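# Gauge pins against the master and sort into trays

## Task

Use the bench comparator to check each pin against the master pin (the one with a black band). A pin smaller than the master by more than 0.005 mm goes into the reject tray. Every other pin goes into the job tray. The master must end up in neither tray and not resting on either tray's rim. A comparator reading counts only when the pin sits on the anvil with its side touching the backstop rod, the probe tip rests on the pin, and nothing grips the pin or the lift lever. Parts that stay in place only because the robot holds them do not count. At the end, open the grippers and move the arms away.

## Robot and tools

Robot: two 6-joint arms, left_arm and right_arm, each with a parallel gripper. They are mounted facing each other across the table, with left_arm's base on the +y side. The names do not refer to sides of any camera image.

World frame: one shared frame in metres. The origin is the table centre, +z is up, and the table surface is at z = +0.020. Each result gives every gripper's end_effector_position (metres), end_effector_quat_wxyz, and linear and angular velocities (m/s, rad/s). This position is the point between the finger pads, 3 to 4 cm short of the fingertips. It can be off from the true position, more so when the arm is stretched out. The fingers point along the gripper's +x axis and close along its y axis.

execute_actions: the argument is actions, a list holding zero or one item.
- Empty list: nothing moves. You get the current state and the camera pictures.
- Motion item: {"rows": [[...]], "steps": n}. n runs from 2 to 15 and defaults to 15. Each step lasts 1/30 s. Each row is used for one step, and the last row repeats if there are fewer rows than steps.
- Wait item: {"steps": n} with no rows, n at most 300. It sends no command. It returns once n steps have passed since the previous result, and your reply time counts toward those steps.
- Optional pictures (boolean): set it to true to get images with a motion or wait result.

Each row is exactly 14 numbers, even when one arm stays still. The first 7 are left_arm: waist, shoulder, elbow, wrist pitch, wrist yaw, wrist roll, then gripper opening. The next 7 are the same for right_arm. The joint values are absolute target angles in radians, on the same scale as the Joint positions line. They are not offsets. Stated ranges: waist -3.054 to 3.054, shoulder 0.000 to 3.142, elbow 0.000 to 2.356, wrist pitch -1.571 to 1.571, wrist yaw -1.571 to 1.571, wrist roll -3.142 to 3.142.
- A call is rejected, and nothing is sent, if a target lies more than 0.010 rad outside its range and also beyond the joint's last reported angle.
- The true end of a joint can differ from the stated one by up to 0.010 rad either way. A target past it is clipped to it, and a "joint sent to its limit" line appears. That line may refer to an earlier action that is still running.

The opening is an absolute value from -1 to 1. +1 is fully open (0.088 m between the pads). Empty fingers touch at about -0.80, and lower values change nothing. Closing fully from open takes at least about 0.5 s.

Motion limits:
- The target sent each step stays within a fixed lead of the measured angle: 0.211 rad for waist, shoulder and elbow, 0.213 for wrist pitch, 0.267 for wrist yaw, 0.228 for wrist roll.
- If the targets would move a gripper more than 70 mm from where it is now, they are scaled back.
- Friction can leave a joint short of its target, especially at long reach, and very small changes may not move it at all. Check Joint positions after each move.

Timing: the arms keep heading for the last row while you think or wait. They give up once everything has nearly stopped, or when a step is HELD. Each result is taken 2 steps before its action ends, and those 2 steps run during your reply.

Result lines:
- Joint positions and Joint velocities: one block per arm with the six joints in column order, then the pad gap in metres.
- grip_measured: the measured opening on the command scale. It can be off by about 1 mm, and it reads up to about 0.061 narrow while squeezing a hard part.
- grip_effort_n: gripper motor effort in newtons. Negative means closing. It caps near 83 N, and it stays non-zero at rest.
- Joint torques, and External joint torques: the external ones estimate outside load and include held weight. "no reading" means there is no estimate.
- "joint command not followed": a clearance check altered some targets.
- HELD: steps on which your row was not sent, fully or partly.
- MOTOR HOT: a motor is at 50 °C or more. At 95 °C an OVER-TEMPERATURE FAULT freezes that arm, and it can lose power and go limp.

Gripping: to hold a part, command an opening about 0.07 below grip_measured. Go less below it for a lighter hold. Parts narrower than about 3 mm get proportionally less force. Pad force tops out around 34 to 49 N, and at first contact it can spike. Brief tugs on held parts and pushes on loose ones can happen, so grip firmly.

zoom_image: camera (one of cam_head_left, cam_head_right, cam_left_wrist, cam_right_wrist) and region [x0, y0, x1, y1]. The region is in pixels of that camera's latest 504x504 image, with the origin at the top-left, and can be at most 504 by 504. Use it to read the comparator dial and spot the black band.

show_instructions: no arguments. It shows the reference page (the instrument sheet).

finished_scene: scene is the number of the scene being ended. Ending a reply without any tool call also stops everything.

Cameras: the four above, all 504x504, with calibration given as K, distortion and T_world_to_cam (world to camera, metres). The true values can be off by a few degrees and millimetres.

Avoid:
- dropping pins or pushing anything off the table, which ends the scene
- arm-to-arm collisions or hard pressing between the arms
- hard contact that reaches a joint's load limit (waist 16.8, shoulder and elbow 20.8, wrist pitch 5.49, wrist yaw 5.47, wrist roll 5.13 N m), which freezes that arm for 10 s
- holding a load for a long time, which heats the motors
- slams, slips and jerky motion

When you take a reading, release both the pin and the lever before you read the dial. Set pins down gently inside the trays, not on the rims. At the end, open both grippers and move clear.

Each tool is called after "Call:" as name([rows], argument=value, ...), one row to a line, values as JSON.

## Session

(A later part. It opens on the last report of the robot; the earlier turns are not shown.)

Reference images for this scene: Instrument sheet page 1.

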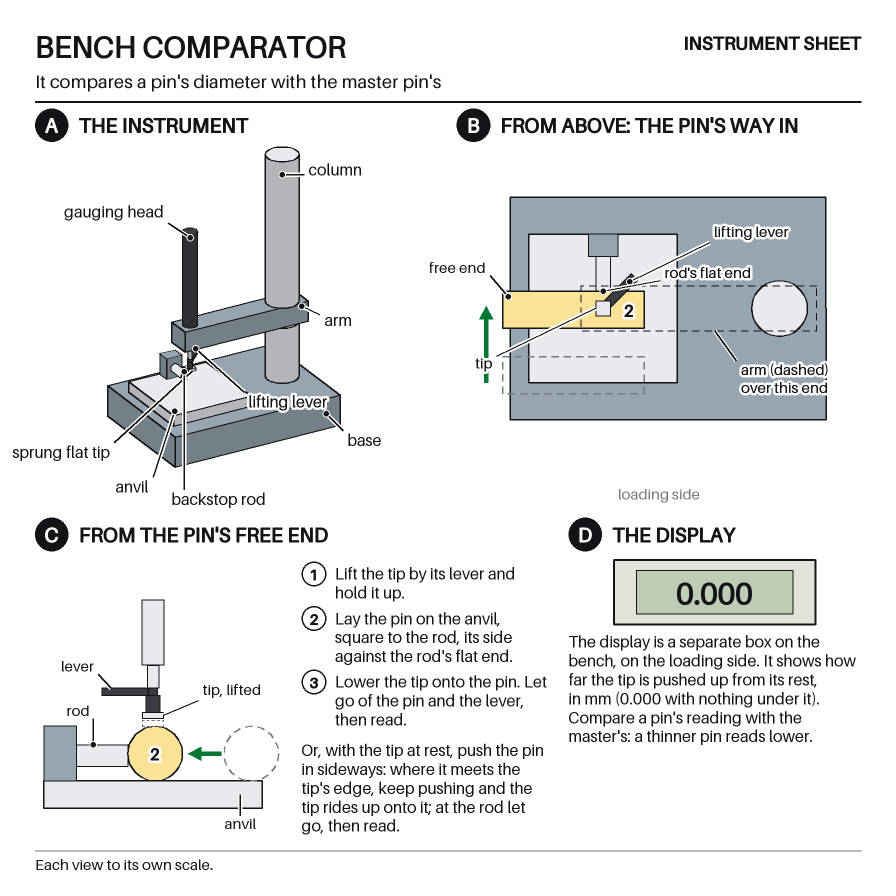

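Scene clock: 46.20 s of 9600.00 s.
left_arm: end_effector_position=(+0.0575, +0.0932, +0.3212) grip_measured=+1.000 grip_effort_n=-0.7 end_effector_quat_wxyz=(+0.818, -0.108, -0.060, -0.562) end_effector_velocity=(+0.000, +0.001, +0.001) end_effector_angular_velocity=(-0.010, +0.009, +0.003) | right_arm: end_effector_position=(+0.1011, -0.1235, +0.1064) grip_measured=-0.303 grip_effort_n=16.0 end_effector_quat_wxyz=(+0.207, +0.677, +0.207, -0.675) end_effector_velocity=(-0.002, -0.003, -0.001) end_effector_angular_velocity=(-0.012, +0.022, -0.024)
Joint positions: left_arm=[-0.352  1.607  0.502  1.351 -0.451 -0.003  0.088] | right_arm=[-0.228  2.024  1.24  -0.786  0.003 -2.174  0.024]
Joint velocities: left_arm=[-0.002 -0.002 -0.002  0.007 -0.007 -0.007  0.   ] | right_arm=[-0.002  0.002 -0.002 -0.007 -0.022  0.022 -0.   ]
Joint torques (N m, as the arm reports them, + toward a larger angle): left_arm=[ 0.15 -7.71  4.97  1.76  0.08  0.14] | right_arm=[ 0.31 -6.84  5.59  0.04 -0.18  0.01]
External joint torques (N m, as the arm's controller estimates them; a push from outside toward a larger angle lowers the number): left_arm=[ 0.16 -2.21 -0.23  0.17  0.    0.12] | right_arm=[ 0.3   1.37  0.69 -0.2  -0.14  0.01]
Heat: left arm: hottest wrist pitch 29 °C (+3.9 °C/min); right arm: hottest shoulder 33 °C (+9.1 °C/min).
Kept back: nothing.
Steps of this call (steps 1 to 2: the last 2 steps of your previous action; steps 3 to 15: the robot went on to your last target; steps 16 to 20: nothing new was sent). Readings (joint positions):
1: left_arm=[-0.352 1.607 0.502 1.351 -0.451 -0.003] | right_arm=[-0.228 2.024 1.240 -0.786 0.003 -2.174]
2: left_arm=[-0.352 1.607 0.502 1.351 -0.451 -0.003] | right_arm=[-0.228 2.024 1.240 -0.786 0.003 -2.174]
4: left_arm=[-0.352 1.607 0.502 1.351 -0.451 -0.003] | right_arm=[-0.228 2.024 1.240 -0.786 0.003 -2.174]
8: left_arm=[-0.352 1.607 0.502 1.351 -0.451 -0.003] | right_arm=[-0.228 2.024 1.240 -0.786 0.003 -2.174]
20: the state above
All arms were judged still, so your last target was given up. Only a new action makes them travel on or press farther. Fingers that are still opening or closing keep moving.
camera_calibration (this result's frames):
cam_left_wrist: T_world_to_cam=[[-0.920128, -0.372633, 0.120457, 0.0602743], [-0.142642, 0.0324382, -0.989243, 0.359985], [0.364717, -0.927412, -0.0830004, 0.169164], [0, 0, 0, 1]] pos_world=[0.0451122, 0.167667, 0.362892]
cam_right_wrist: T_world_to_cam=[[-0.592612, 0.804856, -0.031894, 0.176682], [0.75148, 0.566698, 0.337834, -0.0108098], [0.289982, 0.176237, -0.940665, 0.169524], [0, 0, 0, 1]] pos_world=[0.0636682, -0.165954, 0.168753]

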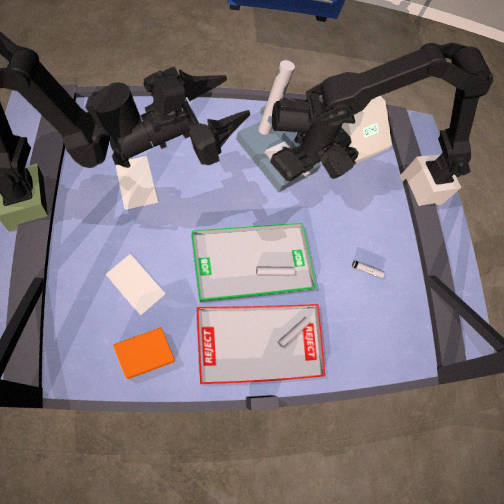

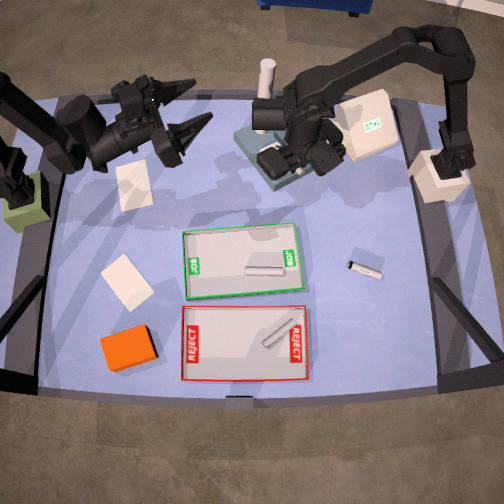

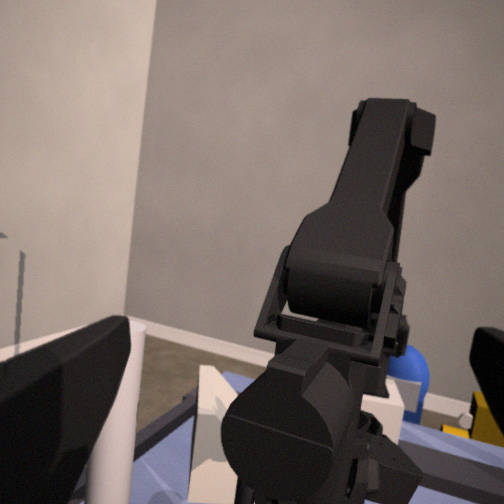

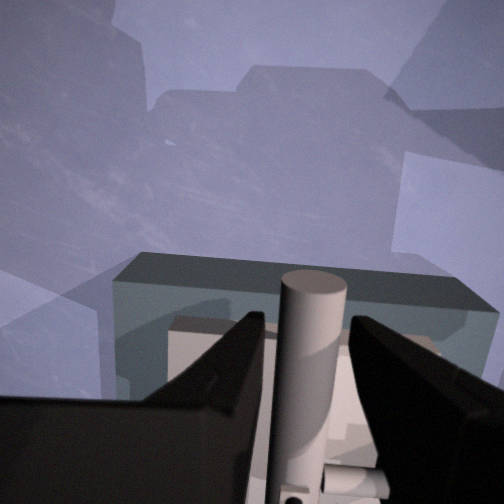

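Call:
execute_actions([
  {"rows":[[-0.35,1.6,0.5,1.35,-0.45,0,1,-0.228,2.026,1.239,-0.785,0,-2.174,-0.38],[-0.35,1.6,0.5,1.35,-0.45,0,1,-0.228,2.026,1.239,-0.785,0,-2.174,-0.44],[-0.35,1.6,0.5,1.35,-0.45,0,1,-0.228,2.026,1.239,-0.785,0,-2.174,-0.49],[-0.35,1.6,0.5,1.35,-0.45,0,1,-0.228,2.026,1.239,-0.785,0,-2.174,-0.53],[-0.35,1.6,0.5,1.35,-0.45,0,1,-0.228,2.026,1.239,-0.785,0,-2.174,-0.58]],"steps":10},
])

Call:
execute_actions([
  {"rows":[[-0.35,1.6,0.5,1.35,-0.45,0,1,-0.232,2.017,1.228,-0.78,0,-2.178,-0.58],[-0.35,1.6,0.5,1.35,-0.45,0,1,-0.236,2.005,1.212,-0.775,0,-2.183,-0.58],[-0.35,1.6,0.5,1.35,-0.45,0,1,-0.241,1.993,1.195,-0.77,0,-2.188,-0.58],[-0.35,1.6,0.5,1.35,-0.45,0,1,-0.245,1.981,1.179,-0.765,0,-2.192,-0.58],[-0.35,1.6,0.5,1.35,-0.45,0,1,-0.25,1.969,1.163,-0.76,0,-2.197,-0.58],[-0.35,1.6,0.5,1.35,-0.45,0,1,-0.254,1.954,1.147,-0.759,0,-2.2,-0.58],[-0.35,1.6,0.5,1.35,-0.45,0,1,-0.258,1.939,1.132,-0.758,0,-2.204,-0.58],[-0.35,1.6,0.5,1.35,-0.45,0,1,-0.262,1.924,1.116,-0.757,0,-2.207,-0.58],[-0.35,1.6,0.5,1.35,-0.45,0,1,-0.266,1.909,1.101,-0.757,0,-2.21,-0.58],[-0.35,1.6,0.5,1.35,-0.45,0,1,-0.266,1.893,1.086,-0.758,0,-2.16,-0.58],[-0.35,1.6,0.5,1.35,-0.45,0,1,-0.266,1.877,1.071,-0.759,0,-2.11,-0.58],[-0.35,1.6,0.5,1.35,-0.45,0,1,-0.266,1.862,1.056,-0.76,0,-2.06,-0.58],[-0.35,1.6,0.5,1.35,-0.45,0,1,-0.266,1.846,1.041,-0.761,0,-2.01,-0.58],[-0.35,1.6,0.5,1.35,-0.45,0,1,-0.266,1.83,1.026,-0.762,0,-1.96,-0.58],[-0.35,1.6,0.5,1.35,-0.45,0,1,-0.266,1.815,1.012,-0.762,0,-1.92,-0.58]]},
])

Call:
execute_actions([
  {"rows":[[-0.35,1.6,0.5,1.35,-0.45,0,1,-0.24,1.81,1.015,-0.77,0,-1.92,-0.58],[-0.35,1.6,0.5,1.35,-0.45,0,1,-0.2,1.805,1.02,-0.78,0,-1.92,-0.58],[-0.35,1.6,0.5,1.35,-0.45,0,1,-0.16,1.8,1.025,-0.79,0,-1.92,-0.58],[-0.35,1.6,0.5,1.35,-0.45,0,1,-0.12,1.8,1.03,-0.8,0,-1.94,-0.58],[-0.35,1.6,0.5,1.35,-0.45,0,1,-0.08,1.8,1.03,-0.8,0,-1.98,-0.58],[-0.35,1.6,0.5,1.35,-0.45,0,1,-0.04,1.8,1.03,-0.8,0,-2.04,-0.58],[-0.35,1.6,0.5,1.35,-0.45,0,1,0,1.8,1.03,-0.8,0,-2.1,-0.58],[-0.35,1.6,0.5,1.35,-0.45,0,1,0.04,1.8,1.03,-0.8,0,-2.16,-0.58],[-0.35,1.6,0.5,1.35,-0.45,0,1,0.08,1.8,1.03,-0.8,0,-2.22,-0.58],[-0.35,1.6,0.5,1.35,-0.45,0,1,0.12,1.8,1.03,-0.8,0,-2.28,-0.58],[-0.35,1.6,0.5,1.35,-0.45,0,1,0.16,1.8,1.03,-0.8,0,-2.34,-0.58],[-0.35,1.6,0.5,1.35,-0.45,0,1,0.2,1.82,1.07,-0.81,0,-2.4,-0.58],[-0.35,1.6,0.5,1.35,-0.45,0,1,0.24,1.85,1.12,-0.83,0,-2.46,-0.58],[-0.35,1.6,0.5,1.35,-0.45,0,1,0.28,1.88,1.17,-0.85,0,-2.52,-0.58],[-0.35,1.6,0.5,1.35,-0.45,0,1,0.32,1.91,1.22,-0.87,0,-2.56,-0.58]]},
])

Call:
execute_actions([
  {"rows":[[-0.35,1.6,0.5,1.35,-0.45,0,1,0.35,1.94,1.27,-0.89,0,-2.56,-0.58],[-0.35,1.6,0.5,1.35,-0.45,0,1,0.38,1.97,1.32,-0.91,0,-2.56,-0.58],[-0.35,1.6,0.5,1.35,-0.45,0,1,0.41,2.0,1.37,-0.93,0,-2.56,-0.58],[-0.35,1.6,0.5,1.35,-0.45,0,1,0.432,2.03,1.42,-0.95,0,-2.56,-0.58],[-0.35,1.6,0.5,1.35,-0.45,0,1,0.432,2.06,1.47,-0.97,0,-2.56,-0.58],[-0.35,1.6,0.5,1.35,-0.45,0,1,0.432,2.09,1.52,-0.99,0,-2.56,-0.58],[-0.35,1.6,0.5,1.35,-0.45,0,1,0.432,2.12,1.57,-1.01,0,-2.56,-0.58],[-0.35,1.6,0.5,1.35,-0.45,0,1,0.432,2.15,1.62,-1.03,0,-2.56,-0.58],[-0.35,1.6,0.5,1.35,-0.45,0,1,0.432,2.18,1.67,-1.05,0,-2.56,-0.58],[-0.35,1.6,0.5,1.35,-0.45,0,1,0.432,2.21,1.72,-1.07,0,-2.56,-0.58],[-0.35,1.6,0.5,1.35,-0.45,0,1,0.432,2.24,1.77,-1.09,0,-2.56,-0.58],[-0.35,1.6,0.5,1.35,-0.45,0,1,0.432,2.27,1.82,-1.1,0,-2.56,-0.58],[-0.35,1.6,0.5,1.35,-0.45,0,1,0.432,2.3,1.87,-1.11,0,-2.56,-0.58],[-0.35,1.6,0.5,1.35,-0.45,0,1,0.432,2.33,1.92,-1.12,0,-2.56,-0.58],[-0.35,1.6,0.5,1.35,-0.45,0,1,0.432,2.36,1.97,-1.12,0,-2.56,-0.58]]},
])

Call:
execute_actions([
  {"rows":[[-0.35,1.6,0.5,1.35,-0.45,0,1,0.432,2.39,2.02,-1.12,0,-2.56,-0.58],[-0.35,1.6,0.5,1.35,-0.45,0,1,0.432,2.42,2.07,-1.12,0,-2.56,-0.58],[-0.35,1.6,0.5,1.35,-0.45,0,1,0.432,2.45,2.12,-1.12,0,-2.56,-0.58],[-0.35,1.6,0.5,1.35,-0.45,0,1,0.432,2.48,2.17,-1.12,0,-2.56,-0.58],[-0.35,1.6,0.5,1.35,-0.45,0,1,0.432,2.51,2.22,-1.12,0,-2.56,-0.58],[-0.35,1.6,0.5,1.35,-0.45,0,1,0.432,2.54,2.27,-1.12,0,-2.56,-0.58],[-0.35,1.6,0.5,1.35,-0.45,0,1,0.432,2.57,2.31,-1.12,0,-2.56,-0.58],[-0.35,1.6,0.5,1.35,-0.45,0,1,0.432,2.595,2.335,-1.12,0,-2.56,-0.58],[-0.35,1.6,0.5,1.35,-0.45,0,1,0.432,2.615,2.35,-1.12,0,-2.56,-0.58],[-0.35,1.6,0.5,1.35,-0.45,0,1,0.432,2.635,2.35,-1.11,0,-2.56,-0.58],[-0.35,1.6,0.5,1.35,-0.45,0,1,0.432,2.65,2.35,-1.1,0,-2.56,-0.58]]},
])

Call:
execute_actions([
  {"steps":10},
], pictures=true)

Scene clock: 47.40 s of 9600.00 s.
left_arm: end_effector_position=(+0.0575, +0.0932, +0.3212) grip_measured=+1.000 grip_effort_n=-0.7 end_effector_quat_wxyz=(+0.818, -0.108, -0.060, -0.562) end_effector_velocity=(-0.000, -0.001, -0.006) end_effector_angular_velocity=(+0.024, +0.003, -0.006) | right_arm: end_effector_position=(+0.1011, -0.1236, +0.1064) grip_measured=-0.515 grip_effort_n=-83.5 end_effector_quat_wxyz=(+0.207, +0.677, +0.207, -0.675) end_effector_velocity=(-0.000, -0.005, +0.002) end_effector_angular_velocity=(-0.017, +0.007, +0.020)
Joint positions: left_arm=[-0.352  1.607  0.502  1.351 -0.451 -0.003  0.088] | right_arm=[-0.228  2.024  1.24  -0.786  0.003 -2.174  0.014]
Joint velocities: left_arm=[ 0.002  0.002 -0.002 -0.022  0.007 -0.007  0.   ] | right_arm=[-0.002 -0.007 -0.002 -0.022 -0.007 -0.022 -0.   ]
Joint torques (N m, as the arm reports them, + toward a larger angle): left_arm=[ 0.15 -7.68  4.98  1.76  0.09  0.14] | right_arm=[ 0.07 -7.05  5.27  0.03 -0.17  0.01]
External joint torques (N m, as the arm's controller estimates them; a push from outside toward a larger angle lowers the number): left_arm=[ 0.14 -2.26 -0.2   0.2   0.01  0.12] | right_arm=[ 0.03  1.19  0.4  -0.19 -0.13  0.02]
Heat: left arm: hottest wrist pitch 29 °C (+3.8 °C/min); right arm: hottest shoulder 33 °C (+8.9 °C/min).
Steps of this call (steps 1 to 28: nothing new was sent; steps 29 to 36: the first 8 steps of this action). Readings (joint positions):
29: left_arm=[-0.352 1.607 0.502 1.351 -0.451 -0.003] | right_arm=[-0.228 2.024 1.240 -0.786 0.003 -2.174]
30: left_arm=[-0.352 1.607 0.502 1.351 -0.451 -0.003] | right_arm=[-0.228 2.024 1.240 -0.786 0.003 -2.174]
32: left_arm=[-0.352 1.607 0.502 1.351 -0.451 -0.003] | right_arm=[-0.228 2.024 1.240 -0.786 0.003 -2.174]
36: the state above

Scene clock: 47.90 s of 9600.00 s.
left_arm: end_effector_position=(+0.0575, +0.0932, +0.3212) grip_measured=+1.000 grip_effort_n=-1.2 end_effector_quat_wxyz=(+0.818, -0.108, -0.060, -0.562) end_effector_velocity=(+0.002, +0.002, -0.001) end_effector_angular_velocity=(+0.005, +0.008, +0.008) | right_arm: end_effector_position=(+0.1115, -0.1593, +0.1130) grip_measured=-0.515 grip_effort_n=-83.5 end_effector_quat_wxyz=(+0.175, +0.686, +0.172, -0.686) end_effector_velocity=(+0.002, -0.108, +0.049) end_effector_angular_velocity=(+0.033, -0.013, -1.153)
Joint positions: left_arm=[-0.352  1.607  0.502  1.351 -0.451 -0.003  0.088] | right_arm=[-0.263  1.899  1.086 -0.762  0.001 -2.11   0.014]
Joint velocities: left_arm=[ 0.002 -0.007 -0.007 -0.007 -0.007 -0.007  0.   ] | right_arm=[-0.017 -0.481 -0.442 -0.007  0.007  1.136 -0.   ]
Joint torques (N m, as the arm reports them, + toward a larger angle): left_arm=[ 0.14 -7.69  4.98  1.77  0.09  0.14] | right_arm=[-0.14 -7.77  4.37  0.08 -0.11  0.19]
External joint torques (N m, as the arm's controller estimates them; a push from outside toward a larger angle lowers the number): left_arm=[ 0.11 -2.21 -0.19  0.18  0.01  0.12] | right_arm=[-0.32 -0.37 -0.5  -0.16 -0.04  0.21]
Heat: left arm: hottest wrist pitch 29 °C (+3.8 °C/min); right arm: hottest shoulder 33 °C (+8.8 °C/min).
Steps of this call (steps 1 to 2: the last 2 steps of your previous action; steps 3 to 15: the first 13 steps of this action). Readings (joint positions):
3: left_arm=[-0.352 1.607 0.502 1.351 -0.451 -0.003] | right_arm=[-0.228 2.024 1.240 -0.786 0.003 -2.174]
4: left_arm=[-0.352 1.607 0.502 1.351 -0.451 -0.003] | right_arm=[-0.228 2.023 1.238 -0.785 0.002 -2.174]
6: left_arm=[-0.352 1.607 0.502 1.351 -0.451 -0.003] | right_arm=[-0.231 2.012 1.222 -0.772 0.001 -2.179]
10: left_arm=[-0.352 1.607 0.502 1.351 -0.451 -0.003] | right_arm=[-0.247 1.971 1.164 -0.765 0.001 -2.194]
15: the state above

Scene clock: 48.40 s of 9600.00 s.
left_arm: end_effector_position=(+0.0575, +0.0932, +0.3212) grip_measured=+1.000 grip_effort_n=-0.7 end_effector_quat_wxyz=(+0.818, -0.108, -0.060, -0.562) end_effector_velocity=(+0.002, -0.001, -0.006) end_effector_angular_velocity=(+0.030, -0.007, +0.011) | right_arm: end_effector_position=(-0.0062, -0.1935, +0.1284) grip_measured=-0.515 grip_effort_n=-83.5 end_effector_quat_wxyz=(+0.370, +0.605, +0.364, -0.604) end_effector_velocity=(-0.338, -0.103, +0.038) end_effector_angular_velocity=(-0.311, -0.107, +2.916)
Joint positions: left_arm=[-0.352  1.607  0.502  1.351 -0.451 -0.003  0.088] | right_arm=[ 0.135  1.817  1.047 -0.81   0.002 -2.309  0.014]
Joint velocities: left_arm=[ 0.002  0.002 -0.002 -0.022 -0.007  0.007  0.   ] | right_arm=[ 1.179  0.237  0.476 -0.564  0.007 -1.736  0.   ]
Joint torques (N m, as the arm reports them, + toward a larger angle): left_arm=[ 0.13 -7.71  4.98  1.76  0.08  0.14] | right_arm=[ 0.64 -4.9   8.45  0.21 -0.13 -0.17]
External joint torques (N m, as the arm's controller estimates them; a push from outside toward a larger angle lowers the number): left_arm=[ 0.08 -2.3  -0.17  0.2   0.01  0.12] | right_arm=[ 0.5   1.3   2.77 -0.42 -0.09 -0.18]
Heat: left arm: hottest wrist pitch 29 °C (+3.7 °C/min); right arm: hottest shoulder 33 °C (+8.7 °C/min).
Steps of this call (steps 1 to 2: the last 2 steps of your previous action; steps 3 to 15: the first 13 steps of this action). Readings (joint positions):
3: left_arm=[-0.352 1.607 0.502 1.351 -0.451 -0.003] | right_arm=[-0.262 1.852 1.045 -0.763 0.001 -1.996]
4: left_arm=[-0.352 1.607 0.502 1.351 -0.451 -0.003] | right_arm=[-0.257 1.840 1.038 -0.767 0.002 -1.974]
6: left_arm=[-0.352 1.607 0.502 1.351 -0.451 -0.003] | right_arm=[-0.217 1.825 1.034 -0.779 0.004 -1.952]
10: left_arm=[-0.352 1.607 0.502 1.351 -0.451 -0.003] | right_arm=[-0.066 1.812 1.034 -0.791 0.002 -2.043]
15: the state above

Scene clock: 48.90 s of 9600.00 s.
left_arm: end_effector_position=(+0.0575, +0.0932, +0.3212) grip_measured=+1.000 grip_effort_n=-1.2 end_effector_quat_wxyz=(+0.818, -0.108, -0.060, -0.562) end_effector_velocity=(+0.004, +0.002, -0.002) end_effector_angular_velocity=(+0.005, +0.011, +0.022) | right_arm: end_effector_position=(-0.1617, -0.1369, +0.1495) grip_measured=-0.515 grip_effort_n=-83.5 end_effector_quat_wxyz=(+0.511, +0.483, +0.521, -0.484) end_effector_velocity=(-0.160, +0.209, -0.001) end_effector_angular_velocity=(+0.141, +0.117, +0.020)
Joint positions: left_arm=[-0.352  1.607  0.502  1.351 -0.451 -0.003  0.088] | right_arm=[ 0.434  2.213  1.727 -1.07  -0.003 -2.555  0.014]
Joint velocities: left_arm=[ 0.002 -0.002 -0.002 -0.007 -0.022 -0.007  0.   ] | right_arm=[-0.002  0.891  1.463 -0.388 -0.007 -0.022 -0.   ]
Joint torques (N m, as the arm reports them, + toward a larger angle): left_arm=[ 0.14 -7.69  4.99  1.77  0.08  0.14] | right_arm=[-0.24 -7.88  7.59 -0.18  0.06 -0.16]
External joint torques (N m, as the arm's controller estimates them; a push from outside toward a larger angle lowers the number): left_arm=[ 0.1  -2.22 -0.19  0.19  0.01  0.12] | right_arm=[-0.29  2.12  2.05 -0.47  0.1  -0.16]
Heat: left arm: hottest wrist pitch 29 °C (+3.7 °C/min); right arm: hottest shoulder 33 °C (+8.6 °C/min).
Steps of this call (steps 1 to 2: the last 2 steps of your previous action; steps 3 to 15: the first 13 steps of this action). Readings (joint positions):
3: left_arm=[-0.352 1.607 0.502 1.351 -0.451 -0.003] | right_arm=[0.251 1.872 1.143 -0.848 0.002 -2.464]
4: left_arm=[-0.352 1.607 0.502 1.351 -0.451 -0.003] | right_arm=[0.287 1.897 1.189 -0.862 0.002 -2.493]
6: left_arm=[-0.352 1.607 0.502 1.351 -0.451 -0.003] | right_arm=[0.353 1.951 1.287 -0.898 0.002 -2.526]
10: left_arm=[-0.352 1.607 0.502 1.351 -0.451 -0.003] | right_arm=[0.429 2.064 1.482 -0.975 -0.003 -2.549]
15: the state above

Scene clock: 49.40 s of 9600.00 s.
left_arm: end_effector_position=(+0.0575, +0.0932, +0.3212) grip_measured=+1.000 grip_effort_n=-1.2 end_effector_quat_wxyz=(+0.818, -0.108, -0.060, -0.562) end_effector_velocity=(-0.002, -0.001, +0.000) end_effector_angular_velocity=(+0.005, -0.009, -0.008) | right_arm: end_effector_position=(-0.2298, -0.0477, +0.1254) grip_measured=-0.515 grip_effort_n=-83.5 end_effector_quat_wxyz=(+0.452, +0.491, +0.577, -0.472) end_effector_velocity=(-0.003, +0.005, -0.161) end_effector_angular_velocity=(-0.159, -0.117, +0.020)
Joint positions: left_arm=[-0.352  1.607  0.502  1.351 -0.451 -0.003  0.088] | right_arm=[ 0.434  2.61   2.324 -1.106 -0.003 -2.556  0.014]
Joint velocities: left_arm=[-0.002 -0.002  0.002 -0.007  0.007  0.007  0.   ] | right_arm=[-0.002  0.383  0.12   0.066 -0.007 -0.022  0.   ]
Joint torques (N m, as the arm reports them, + toward a larger angle): left_arm=[ 0.14 -7.7   4.97  1.76  0.09  0.14] | right_arm=[-0.15 -9.98  7.81  0.17  0.06 -0.17]
External joint torques (N m, as the arm's controller estimates them; a push from outside toward a larger angle lowers the number): left_arm=[ 0.19 -2.2  -0.26  0.17  0.    0.13] | right_arm=[-0.17  2.62  1.86 -0.2   0.09 -0.17]
Heat: left arm: hottest wrist pitch 29 °C (+3.6 °C/min); right arm: hottest shoulder 33 °C (+8.5 °C/min).
joint sent to its limit (right arm) — the command would take joint 3 (elbow) past its upper limit, so that joint was sent only as far as its limit.
Steps of this call (steps 1 to 2: the last 2 steps of your previous action; steps 3 to 15: the first 13 steps of this action). Readings (joint positions):
3: left_arm=[-0.352 1.607 0.502 1.351 -0.451 -0.003] | right_arm=[0.434 2.304 1.878 -1.102 -0.003 -2.555]
4: left_arm=[-0.352 1.607 0.502 1.351 -0.451 -0.003] | right_arm=[0.434 2.335 1.929 -1.107 -0.003 -2.555]
6: left_arm=[-0.352 1.607 0.502 1.351 -0.451 -0.003] | right_arm=[0.434 2.395 2.029 -1.112 -0.003 -2.555]
10: left_arm=[-0.352 1.607 0.502 1.351 -0.451 -0.003] | right_arm=[0.434 2.512 2.223 -1.115 -0.003 -2.555]
15: the state above

Scene clock: 49.73 s of 9600.00 s.
left_arm: end_effector_position=(+0.0575, +0.0932, +0.3212) grip_measured=+1.000 grip_effort_n=-1.2 end_effector_quat_wxyz=(+0.818, -0.108, -0.060, -0.562) end_effector_velocity=(+0.002, +0.001, -0.002) end_effector_angular_velocity=(+0.005, +0.011, +0.017) | right_arm: end_effector_position=(-0.2293, -0.0484, +0.1078) grip_measured=-0.515 grip_effort_n=-83.5 end_effector_quat_wxyz=(+0.461, +0.490, +0.568, -0.474) end_effector_velocity=(-0.011, +0.014, +0.019) end_effector_angular_velocity=(+0.058, +0.049, +0.020)
Joint positions: left_arm=[-0.352  1.607  0.502  1.351 -0.451 -0.003  0.088] | right_arm=[ 0.434  2.65   2.334 -1.102 -0.003 -2.556  0.014]
Joint velocities: left_arm=[-0.002 -0.002 -0.002 -0.007 -0.022 -0.007  0.   ] | right_arm=[-0.002  0.002  0.071  0.007 -0.007 -0.022  0.   ]
Joint torques (N m, as the arm reports them, + toward a larger angle): left_arm=[ 0.15 -7.71  4.98  1.77  0.08  0.14] | right_arm=[ -0.16 -11.06   7.5    0.25   0.06  -0.17]
External joint torques (N m, as the arm's controller estimates them; a push from outside toward a larger angle lowers the number): left_arm=[ 0.1  -2.24 -0.2   0.19  0.02  0.13] | right_arm=[-0.16  1.37  1.81 -0.17  0.09 -0.17]
Heat: left arm: hottest wrist pitch 29 °C (+3.6 °C/min); right arm: hottest shoulder 33 °C (+8.4 °C/min).
joint sent to its limit (right arm) — the command would take joint 3 (elbow) past its upper limit, so that joint was sent only as far as its limit.
Kept back: nothing.
Steps of this call (steps 1 to 2: the last 2 steps of your previous action; steps 3 to 10: the robot went on to your last target). Readings (joint positions):
1: left_arm=[-0.352 1.607 0.502 1.351 -0.451 -0.003] | right_arm=[0.434 2.621 2.326 -1.106 -0.003 -2.556]
2: left_arm=[-0.352 1.607 0.502 1.351 -0.451 -0.003] | right_arm=[0.434 2.631 2.326 -1.106 -0.003 -2.556]
4: left_arm=[-0.352 1.607 0.502 1.351 -0.451 -0.003] | right_arm=[0.434 2.645 2.326 -1.106 -0.003 -2.556]
8: left_arm=[-0.352 1.607 0.502 1.351 -0.451 -0.003] | right_arm=[0.434 2.650 2.329 -1.105 -0.003 -2.556]
10: the state above
camera_calibration (this result's frames):
cam_left_wrist: T_world_to_cam=[[-0.920128, -0.372633, 0.120457, 0.0602743], [-0.142642, 0.0324382, -0.989243, 0.359985], [0.364717, -0.927412, -0.0830004, 0.169164], [0, 0, 0, 1]] pos_world=[0.0451122, 0.167667, 0.362892]
cam_right_wrist: T_world_to_cam=[[-0.992807, -0.10845, 0.0507325, -0.224389], [-0.0738643, 0.888266, 0.453351, 0.00826805], [-0.0942299, 0.446342, -0.889887, 0.172904], [0, 0, 0, 1]] pos_world=[-0.205872, -0.108854, 0.1615]

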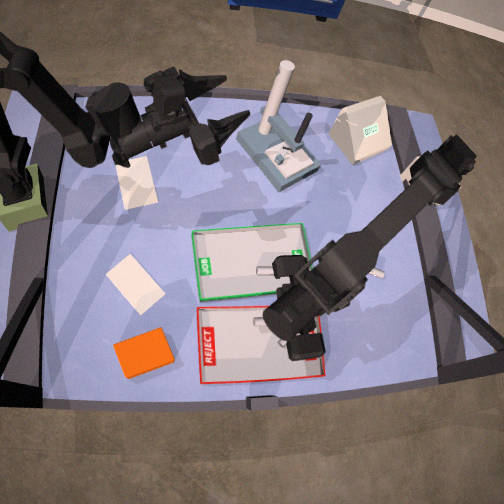

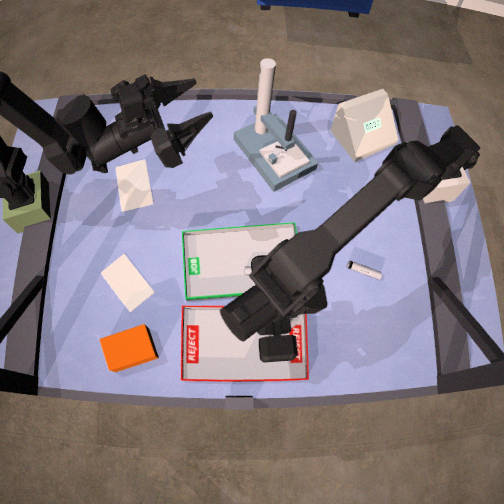

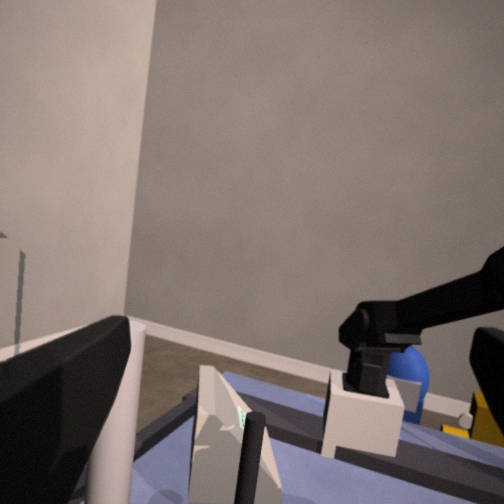

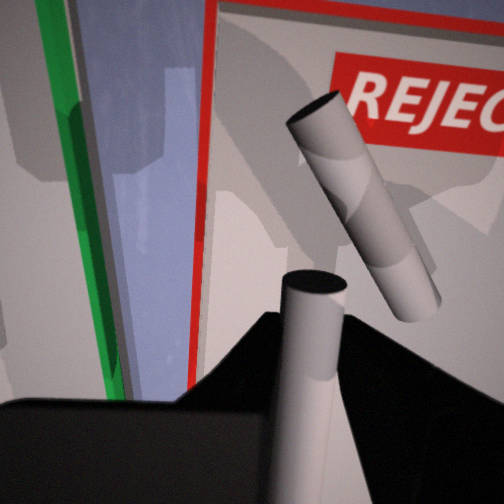

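Call:
execute_actions([
  {"rows":[[-0.35,1.6,0.5,1.35,-0.45,0,1,0.438,2.657,2.345,-1.095,0,-2.56,-0.58],[-0.35,1.6,0.5,1.35,-0.45,0,1,0.442,2.664,2.345,-1.09,0,-2.56,-0.58],[-0.35,1.6,0.5,1.35,-0.45,0,1,0.445,2.671,2.345,-1.083,0,-2.56,-0.58],[-0.35,1.6,0.5,1.35,-0.45,0,1,0.445,2.678,2.345,-1.076,0,-2.56,-0.58],[-0.35,1.6,0.5,1.35,-0.45,0,1,0.445,2.685,2.345,-1.07,0,-2.56,-0.58],[-0.35,1.6,0.5,1.35,-0.45,0,1,0.445,2.691,2.345,-1.065,0,-2.56,-0.58],[-0.35,1.6,0.5,1.35,-0.45,0,1,0.445,2.697,2.345,-1.06,0,-2.56,-0.58],[-0.35,1.6,0.5,1.35,-0.45,0,1,0.445,2.702,2.345,-1.055,0,-2.56,-0.58],[-0.35,1.6,0.5,1.35,-0.45,0,1,0.445,2.707,2.345,-1.05,0,-2.56,-0.58]]},
])

Call:
execute_actions([
  {"steps":8},
], pictures=true)

Scene clock: 50.30 s of 9600.00 s.
left_arm: end_effector_position=(+0.0575, +0.0932, +0.3212) grip_measured=+1.000 grip_effort_n=-1.2 end_effector_quat_wxyz=(+0.818, -0.108, -0.060, -0.562) end_effector_velocity=(-0.002, +0.000, -0.002) end_effector_angular_velocity=(+0.010, -0.005, +0.001) | right_arm: end_effector_position=(-0.2359, -0.0478, +0.0841) grip_measured=-0.515 grip_effort_n=-83.5 end_effector_quat_wxyz=(+0.464, +0.487, +0.570, -0.471) end_effector_velocity=(-0.001, +0.005, -0.035) end_effector_angular_velocity=(+0.001, -0.013, +0.018)
Joint positions: left_arm=[-0.352  1.607  0.502  1.351 -0.451 -0.003  0.088] | right_arm=[ 0.443  2.7    2.337 -1.056 -0.002 -2.556  0.014]
Joint velocities: left_arm=[-0.007 -0.002 -0.002 -0.007 -0.007  0.007  0.   ] | right_arm=[-0.002  0.071 -0.002  0.066  0.007 -0.022 -0.   ]
Joint torques (N m, as the arm reports them, + toward a larger angle): left_arm=[ 0.14 -7.71  5.    1.77  0.08  0.14] | right_arm=[  0.27 -10.99   7.27   0.27   0.    -0.16]
External joint torques (N m, as the arm's controller estimates them; a push from outside toward a larger angle lowers the number): left_arm=[ 0.2  -2.26 -0.16  0.19 -0.01  0.12] | right_arm=[ 0.19  2.95  0.71 -0.25  0.07 -0.17]
Heat: left arm: hottest wrist pitch 29 °C (+3.6 °C/min); right arm: hottest shoulder 33 °C (+8.3 °C/min).
joint sent to its limit (right arm) — the command would take joint 3 (elbow) past its upper limit, so that joint was sent only as far as its limit.
Steps of this call (steps 1 to 4: the robot went on to your last target; steps 5 to 17: the first 13 steps of this action). Readings (joint positions):
5: left_arm=[-0.352 1.607 0.502 1.351 -0.451 -0.003] | right_arm=[0.434 2.650 2.337 -1.102 -0.003 -2.556]
6: left_arm=[-0.352 1.607 0.502 1.351 -0.451 -0.003] | right_arm=[0.434 2.650 2.337 -1.102 -0.003 -2.556]
8: left_arm=[-0.352 1.607 0.502 1.351 -0.451 -0.003] | right_arm=[0.435 2.654 2.337 -1.092 -0.003 -2.556]
12: left_arm=[-0.352 1.607 0.502 1.351 -0.451 -0.003] | right_arm=[0.441 2.672 2.337 -1.071 -0.003 -2.556]
17: the state above

Scene clock: 50.57 s of 9600.00 s.
left_arm: end_effector_position=(+0.0575, +0.0932, +0.3212) grip_measured=+1.000 grip_effort_n=-1.2 end_effector_quat_wxyz=(+0.818, -0.108, -0.060, -0.562) end_effector_velocity=(-0.002, -0.000, -0.002) end_effector_angular_velocity=(+0.020, -0.010, -0.008) | right_arm: end_effector_position=(-0.2363, -0.0472, +0.0838) grip_measured=-0.515 grip_effort_n=-83.5 end_effector_quat_wxyz=(+0.463, +0.487, +0.571, -0.471) end_effector_velocity=(+0.001, -0.000, +0.002) end_effector_angular_velocity=(-0.006, +0.003, +0.006)
Joint positions: left_arm=[-0.352  1.607  0.502  1.351 -0.451 -0.003  0.088] | right_arm=[ 0.443  2.7    2.337 -1.052 -0.002 -2.556  0.014]
Joint velocities: left_arm=[-0.002 -0.007 -0.002 -0.022  0.007  0.007  0.   ] | right_arm=[-0.002 -0.002  0.002 -0.007 -0.007 -0.007 -0.   ]
Joint torques (N m, as the arm reports them, + toward a larger angle): left_arm=[ 0.15 -7.7   4.99  1.76  0.08  0.14] | right_arm=[  0.27 -10.56   7.29   0.28   0.03  -0.16]
External joint torques (N m, as the arm's controller estimates them; a push from outside toward a larger angle lowers the number): left_arm=[ 0.17 -2.21 -0.19  0.18  0.    0.13] | right_arm=[ 0.27  2.41  1.29 -0.23  0.06 -0.17]
Heat: left arm: hottest wrist pitch 29 °C (+3.6 °C/min); right arm: hottest shoulder 33 °C (+8.3 °C/min).
Kept back: nothing.
Steps of this call (steps 1 to 2: the last 2 steps of your previous action; steps 3 to 8: the robot went on to your last target). Readings (joint positions):
1: left_arm=[-0.352 1.607 0.502 1.351 -0.451 -0.003] | right_arm=[0.443 2.700 2.337 -1.056 -0.002 -2.556]
2: left_arm=[-0.352 1.607 0.502 1.351 -0.451 -0.003] | right_arm=[0.443 2.700 2.337 -1.055 -0.002 -2.556]
4: left_arm=[-0.352 1.607 0.502 1.351 -0.451 -0.003] | right_arm=[0.443 2.700 2.337 -1.052 -0.002 -2.556]
8: the state above
camera_calibration (this result's frames):
cam_left_wrist: T_world_to_cam=[[-0.920128, -0.372633, 0.120457, 0.0602743], [-0.142642, 0.0324382, -0.989243, 0.359985], [0.364717, -0.927412, -0.0830004, 0.169164], [0, 0, 0, 1]] pos_world=[0.0451122, 0.167667, 0.362892]
cam_right_wrist: T_world_to_cam=[[-0.991756, -0.117519, 0.0510733, -0.23022], [-0.0816279, 0.886668, 0.455144, 0.0154955], [-0.0987732, 0.447223, -0.888952, 0.149278], [0, 0, 0, 1]] pos_world=[-0.212312, -0.107555, 0.137406]

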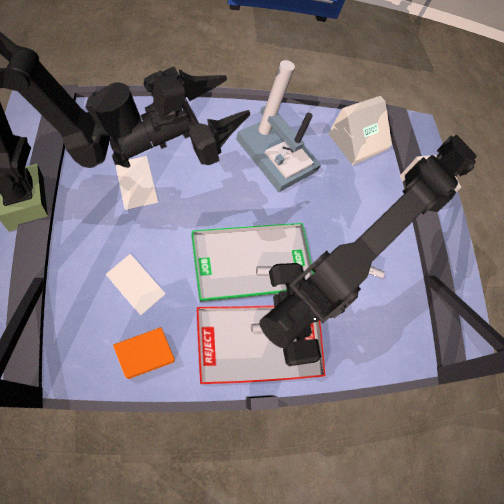

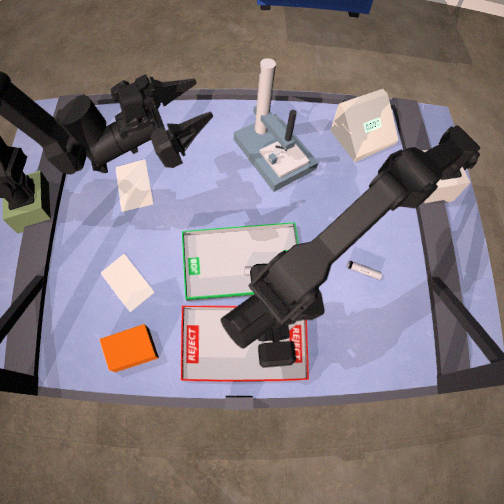

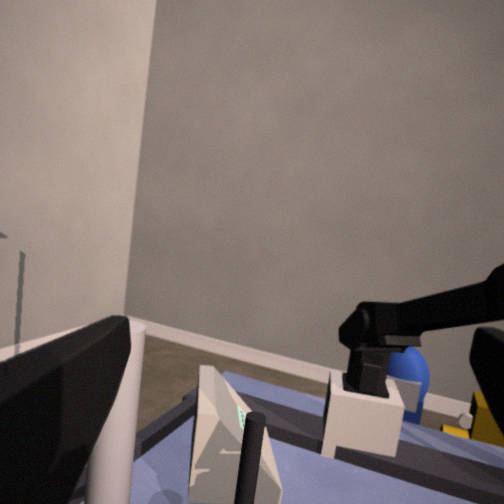

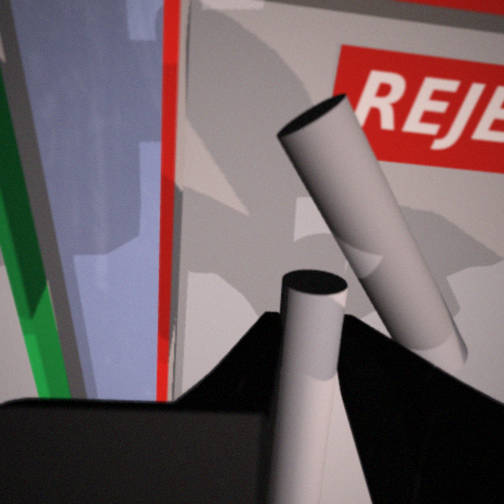

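Close to P2; shift back a bit, lower, release, lift.

Call:
execute_actions([
  {"rows":[[-0.35,1.6,0.5,1.35,-0.45,0,1,0.436,2.707,2.345,-1.05,0,-2.56,-0.58],[-0.35,1.6,0.5,1.35,-0.45,0,1,0.431,2.707,2.345,-1.05,0,-2.56,-0.58],[-0.35,1.6,0.5,1.35,-0.45,0,1,0.431,2.709,2.345,-1.05,0,-2.56,-0.58],[-0.35,1.6,0.5,1.35,-0.45,0,1,0.431,2.712,2.345,-1.05,0,-2.56,-0.58],[-0.35,1.6,0.5,1.35,-0.45,0,1,0.431,2.715,2.345,-1.05,0,-2.56,-0.58],[-0.35,1.6,0.5,1.35,-0.45,0,1,0.431,2.715,2.345,-1.05,0,-2.56,-0.58],[-0.35,1.6,0.5,1.35,-0.45,0,1,0.431,2.715,2.345,-1.05,0,-2.56,-0.55],[-0.35,1.6,0.5,1.35,-0.45,0,1,0.431,2.715,2.345,-1.05,0,-2.56,-0.52],[-0.35,1.6,0.5,1.35,-0.45,0,1,0.431,2.715,2.345,-1.05,0,-2.56,-0.5],[-0.35,1.6,0.5,1.35,-0.45,0,1,0.431,2.715,2.345,-1.05,0,-2.56,-0.48],[-0.35,1.6,0.5,1.35,-0.45,0,1,0.431,2.715,2.345,-1.05,0,-2.56,-0.47],[-0.35,1.6,0.5,1.35,-0.45,0,1,0.431,2.715,2.345,-1.05,0,-2.56,-0.46],[-0.35,1.6,0.5,1.35,-0.45,0,1,0.431,2.715,2.345,-1.05,0,-2.56,-0.45],[-0.35,1.6,0.5,1.35,-0.45,0,1,0.431,2.715,2.345,-1.05,0,-2.56,-0.42],[-0.35,1.6,0.5,1.35,-0.45,0,1,0.431,2.715,2.345,-1.05,0,-2.56,-0.36]]},
])

Call:
execute_actions([
  {"rows":[[-0.35,1.6,0.5,1.35,-0.45,0,1,0.431,2.71,2.345,-1.05,0,-2.56,-0.34],[-0.35,1.6,0.5,1.35,-0.45,0,1,0.431,2.705,2.345,-1.05,0,-2.56,-0.34],[-0.35,1.6,0.5,1.35,-0.45,0,1,0.431,2.7,2.345,-1.05,0,-2.56,-0.34],[-0.35,1.6,0.5,1.35,-0.45,0,1,0.431,2.695,2.345,-1.055,0,-2.56,-0.34],[-0.35,1.6,0.5,1.35,-0.45,0,1,0.431,2.685,2.345,-1.06,0,-2.56,-0.34],[-0.35,1.6,0.5,1.35,-0.45,0,1,0.431,2.67,2.345,-1.075,0,-2.56,-0.34],[-0.35,1.6,0.5,1.35,-0.45,0,1,0.431,2.65,2.345,-1.09,0,-2.56,-0.34],[-0.35,1.6,0.5,1.35,-0.45,0,1,0.431,2.63,2.345,-1.1,0,-2.56,-0.34],[-0.35,1.6,0.5,1.35,-0.45,0,1,0.431,2.6,2.33,-1.1,0,-2.56,-0.34],[-0.35,1.6,0.5,1.35,-0.45,0,1,0.431,2.56,2.3,-1.1,0,-2.56,-0.34],[-0.35,1.6,0.5,1.35,-0.45,0,1,0.431,2.52,2.26,-1.1,0,-2.56,-0.34],[-0.35,1.6,0.5,1.35,-0.45,0,1,0.431,2.48,2.22,-1.1,0,-2.56,-0.34],[-0.35,1.6,0.5,1.35,-0.45,0,1,0.431,2.44,2.18,-1.1,0,-2.56,-0.34],[-0.35,1.6,0.5,1.35,-0.45,0,1,0.431,2.4,2.14,-1.1,0,-2.56,-0.34],[-0.35,1.6,0.5,1.35,-0.45,0,1,0.431,1.9,1.6,-1.1,0,-2.56,-0.34]]},
])

Call:
execute_actions([
  {"steps":25},
], pictures=true)

Scene clock: 51.40 s of 9600.00 s.
left_arm: end_effector_position=(+0.0575, +0.0932, +0.3212) grip_measured=+1.000 grip_effort_n=-1.2 end_effector_quat_wxyz=(+0.818, -0.108, -0.060, -0.562) end_effector_velocity=(+0.002, +0.001, -0.002) end_effector_angular_velocity=(-0.000, +0.021, +0.005) | right_arm: end_effector_position=(-0.2324, -0.0445, +0.0825) grip_measured=-0.477 grip_effort_n=-7.2 end_effector_quat_wxyz=(+0.462, +0.490, +0.568, -0.473) end_effector_velocity=(+0.003, +0.000, +0.000) end_effector_angular_velocity=(-0.010, +0.000, +0.001)
Joint positions: left_arm=[-0.352  1.607  0.502  1.351 -0.451 -0.003  0.088] | right_arm=[ 0.434  2.703  2.337 -1.052 -0.002 -2.556  0.016]
Joint velocities: left_arm=[ 0.002 -0.002 -0.002 -0.007 -0.007 -0.022  0.   ] | right_arm=[-0.007 -0.002 -0.002 -0.007 -0.007 -0.007  0.013]
Joint torques (N m, as the arm reports them, + toward a larger angle): left_arm=[ 0.13 -7.7   5.    1.76  0.08  0.14] | right_arm=[-0.26 -9.9   7.29  0.26  0.03 -0.16]
External joint torques (N m, as the arm's controller estimates them; a push from outside toward a larger angle lowers the number): left_arm=[ 0.1  -2.22 -0.17  0.18  0.01  0.12] | right_arm=[-0.17  3.11  1.27 -0.25  0.05 -0.17]
Heat: left arm: hottest wrist pitch 29 °C (+3.5 °C/min); right arm: hottest shoulder 34 °C (+9.3 °C/min).
Steps of this call (steps 1 to 12: the robot went on to your last target; steps 13 to 25: the first 13 steps of this action). Readings (joint positions):
13: left_arm=[-0.352 1.607 0.502 1.351 -0.451 -0.003] | right_arm=[0.443 2.700 2.337 -1.052 -0.002 -2.556]
14: left_arm=[-0.352 1.607 0.502 1.351 -0.451 -0.003] | right_arm=[0.443 2.700 2.337 -1.052 -0.002 -2.556]
16: left_arm=[-0.352 1.607 0.502 1.351 -0.451 -0.003] | right_arm=[0.441 2.701 2.337 -1.052 -0.002 -2.556]
20: left_arm=[-0.352 1.607 0.502 1.351 -0.451 -0.003] | right_arm=[0.435 2.702 2.337 -1.052 -0.002 -2.556]
25: the state above

Scene clock: 51.90 s of 9600.00 s.
left_arm: end_effector_position=(+0.0575, +0.0932, +0.3212) grip_measured=+1.000 grip_effort_n=-1.2 end_effector_quat_wxyz=(+0.818, -0.108, -0.060, -0.562) end_effector_velocity=(-0.002, -0.001, -0.004) end_effector_angular_velocity=(+0.024, -0.010, -0.008) | right_arm: end_effector_position=(-0.2259, -0.0530, +0.1329) grip_measured=-0.344 grip_effort_n=16.5 end_effector_quat_wxyz=(+0.452, +0.491, +0.577, -0.471) end_effector_velocity=(+0.059, -0.077, +0.378) end_effector_angular_velocity=(+0.272, +0.219, -0.008)
Joint positions: left_arm=[-0.352  1.607  0.502  1.351 -0.451 -0.003  0.088] | right_arm=[ 0.434  2.562  2.264 -1.093 -0.002 -2.556  0.022]
Joint velocities: left_arm=[-0.002 -0.002 -0.002 -0.022  0.007  0.007  0.   ] | right_arm=[-0.002 -1.228 -0.857 -0.022 -0.007  0.007  0.   ]
Joint torques (N m, as the arm reports them, + toward a larger angle): left_arm=[ 0.15 -7.71  4.98  1.76  0.09  0.14] | right_arm=[ -0.3  -13.29   5.31  -0.06   0.03  -0.16]
External joint torques (N m, as the arm's controller estimates them; a push from outside toward a larger angle lowers the number): left_arm=[ 0.17 -2.25 -0.21  0.19  0.    0.12] | right_arm=[-0.22  0.13 -1.16 -0.54  0.06 -0.17]
Heat: left arm: hottest wrist pitch 29 °C (+3.5 °C/min); right arm: hottest shoulder 34 °C (+9.2 °C/min).
Steps of this call (steps 1 to 2: the last 2 steps of your previous action; steps 3 to 15: the first 13 steps of this action). Readings (joint positions):
3: left_arm=[-0.352 1.607 0.502 1.351 -0.451 -0.003] | right_arm=[0.434 2.703 2.337 -1.052 -0.002 -2.556]
4: left_arm=[-0.352 1.607 0.502 1.351 -0.451 -0.003] | right_arm=[0.434 2.703 2.337 -1.052 -0.002 -2.556]
6: left_arm=[-0.352 1.607 0.502 1.351 -0.451 -0.003] | right_arm=[0.434 2.703 2.337 -1.052 -0.002 -2.556]
10: left_arm=[-0.352 1.607 0.502 1.351 -0.451 -0.003] | right_arm=[0.434 2.690 2.337 -1.075 -0.002 -2.556]
15: the state above

Scene clock: 52.73 s of 9600.00 s.
left_arm: end_effector_position=(+0.0575, +0.0932, +0.3212) grip_measured=+1.000 grip_effort_n=-0.7 end_effector_quat_wxyz=(+0.818, -0.108, -0.060, -0.562) end_effector_velocity=(+0.000, +0.002, +0.003) end_effector_angular_velocity=(-0.015, +0.009, +0.003) | right_arm: end_effector_position=(-0.1437, -0.1605, +0.2388) grip_measured=-0.343 grip_effort_n=16.0 end_effector_quat_wxyz=(+0.453, +0.491, +0.576, -0.472) end_effector_velocity=(+0.003, -0.004, -0.005) end_effector_angular_velocity=(-0.021, -0.009, +0.006)
Joint positions: left_arm=[-0.352  1.607  0.502  1.351 -0.451 -0.003  0.088] | right_arm=[ 0.434  1.905  1.611 -1.102 -0.002 -2.556  0.022]
Joint velocities: left_arm=[-0.002 -0.007 -0.002  0.007 -0.007 -0.007  0.   ] | right_arm=[-0.002  0.002 -0.012 -0.007 -0.007 -0.007 -0.   ]
Joint torques (N m, as the arm reports them, + toward a larger angle): left_arm=[ 0.15 -7.71  4.99  1.77  0.09  0.14] | right_arm=[-0.31 -7.95  5.32  0.29  0.04 -0.16]
External joint torques (N m, as the arm's controller estimates them; a push from outside toward a larger angle lowers the number): left_arm=[ 0.16 -2.19 -0.23  0.17  0.01  0.13] | right_arm=[-0.35  0.35 -0.54 -0.21  0.07 -0.16]
Heat: left arm: hottest wrist pitch 29 °C (+3.4 °C/min); right arm: hottest shoulder 34 °C (+9.1 °C/min).
Kept back: nothing.
Steps of this call (steps 1 to 2: the last 2 steps of your previous action; steps 3 to 25: the robot went on to your last target). Readings (joint positions):
1: left_arm=[-0.352 1.607 0.502 1.351 -0.451 -0.003] | right_arm=[0.434 2.520 2.234 -1.094 -0.002 -2.556]
2: left_arm=[-0.352 1.607 0.502 1.351 -0.451 -0.003] | right_arm=[0.434 2.469 2.191 -1.088 -0.002 -2.556]
4: left_arm=[-0.352 1.607 0.502 1.351 -0.451 -0.003] | right_arm=[0.434 2.352 2.080 -1.097 -0.002 -2.556]
8: left_arm=[-0.352 1.607 0.502 1.351 -0.451 -0.003] | right_arm=[0.434 2.119 1.860 -1.097 -0.002 -2.556]
25: the state above
camera_calibration (this result's frames):
cam_left_wrist: T_world_to_cam=[[-0.920128, -0.372633, 0.120457, 0.0602743], [-0.142642, 0.0324382, -0.989243, 0.359985], [0.364717, -0.927412, -0.0830004, 0.169164], [0, 0, 0, 1]] pos_world=[0.0451122, 0.167667, 0.362892]
cam_right_wrist: T_world_to_cam=[[-0.992058, -0.109717, 0.0615057, -0.160869], [-0.0681633, 0.879919, 0.470209, 0.050247], [-0.10571, 0.462282, -0.880409, 0.346233], [0, 0, 0, 1]] pos_world=[-0.119567, -0.221921, 0.291095]

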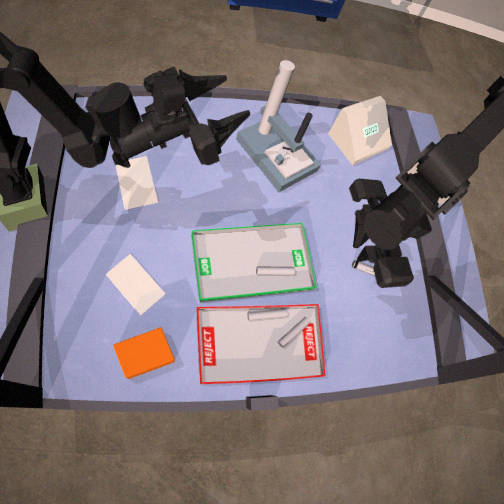

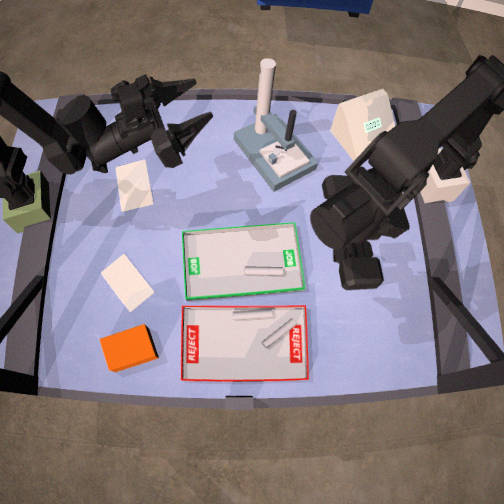

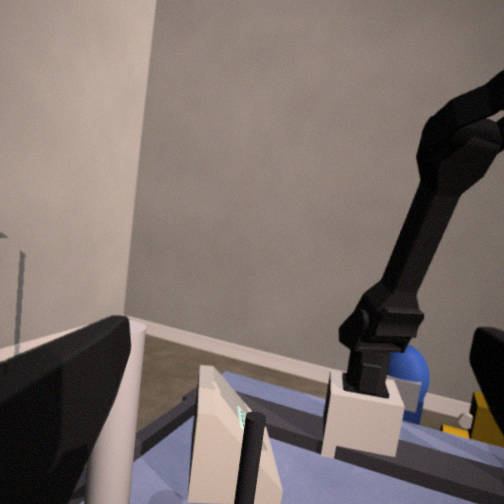

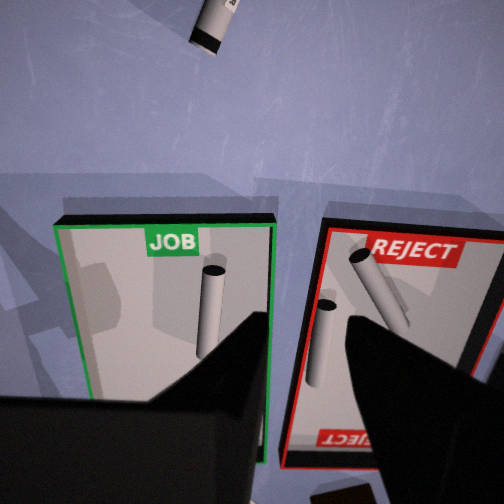

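Call:
finished_scene(scene=2)

The scene is finished: the task was done.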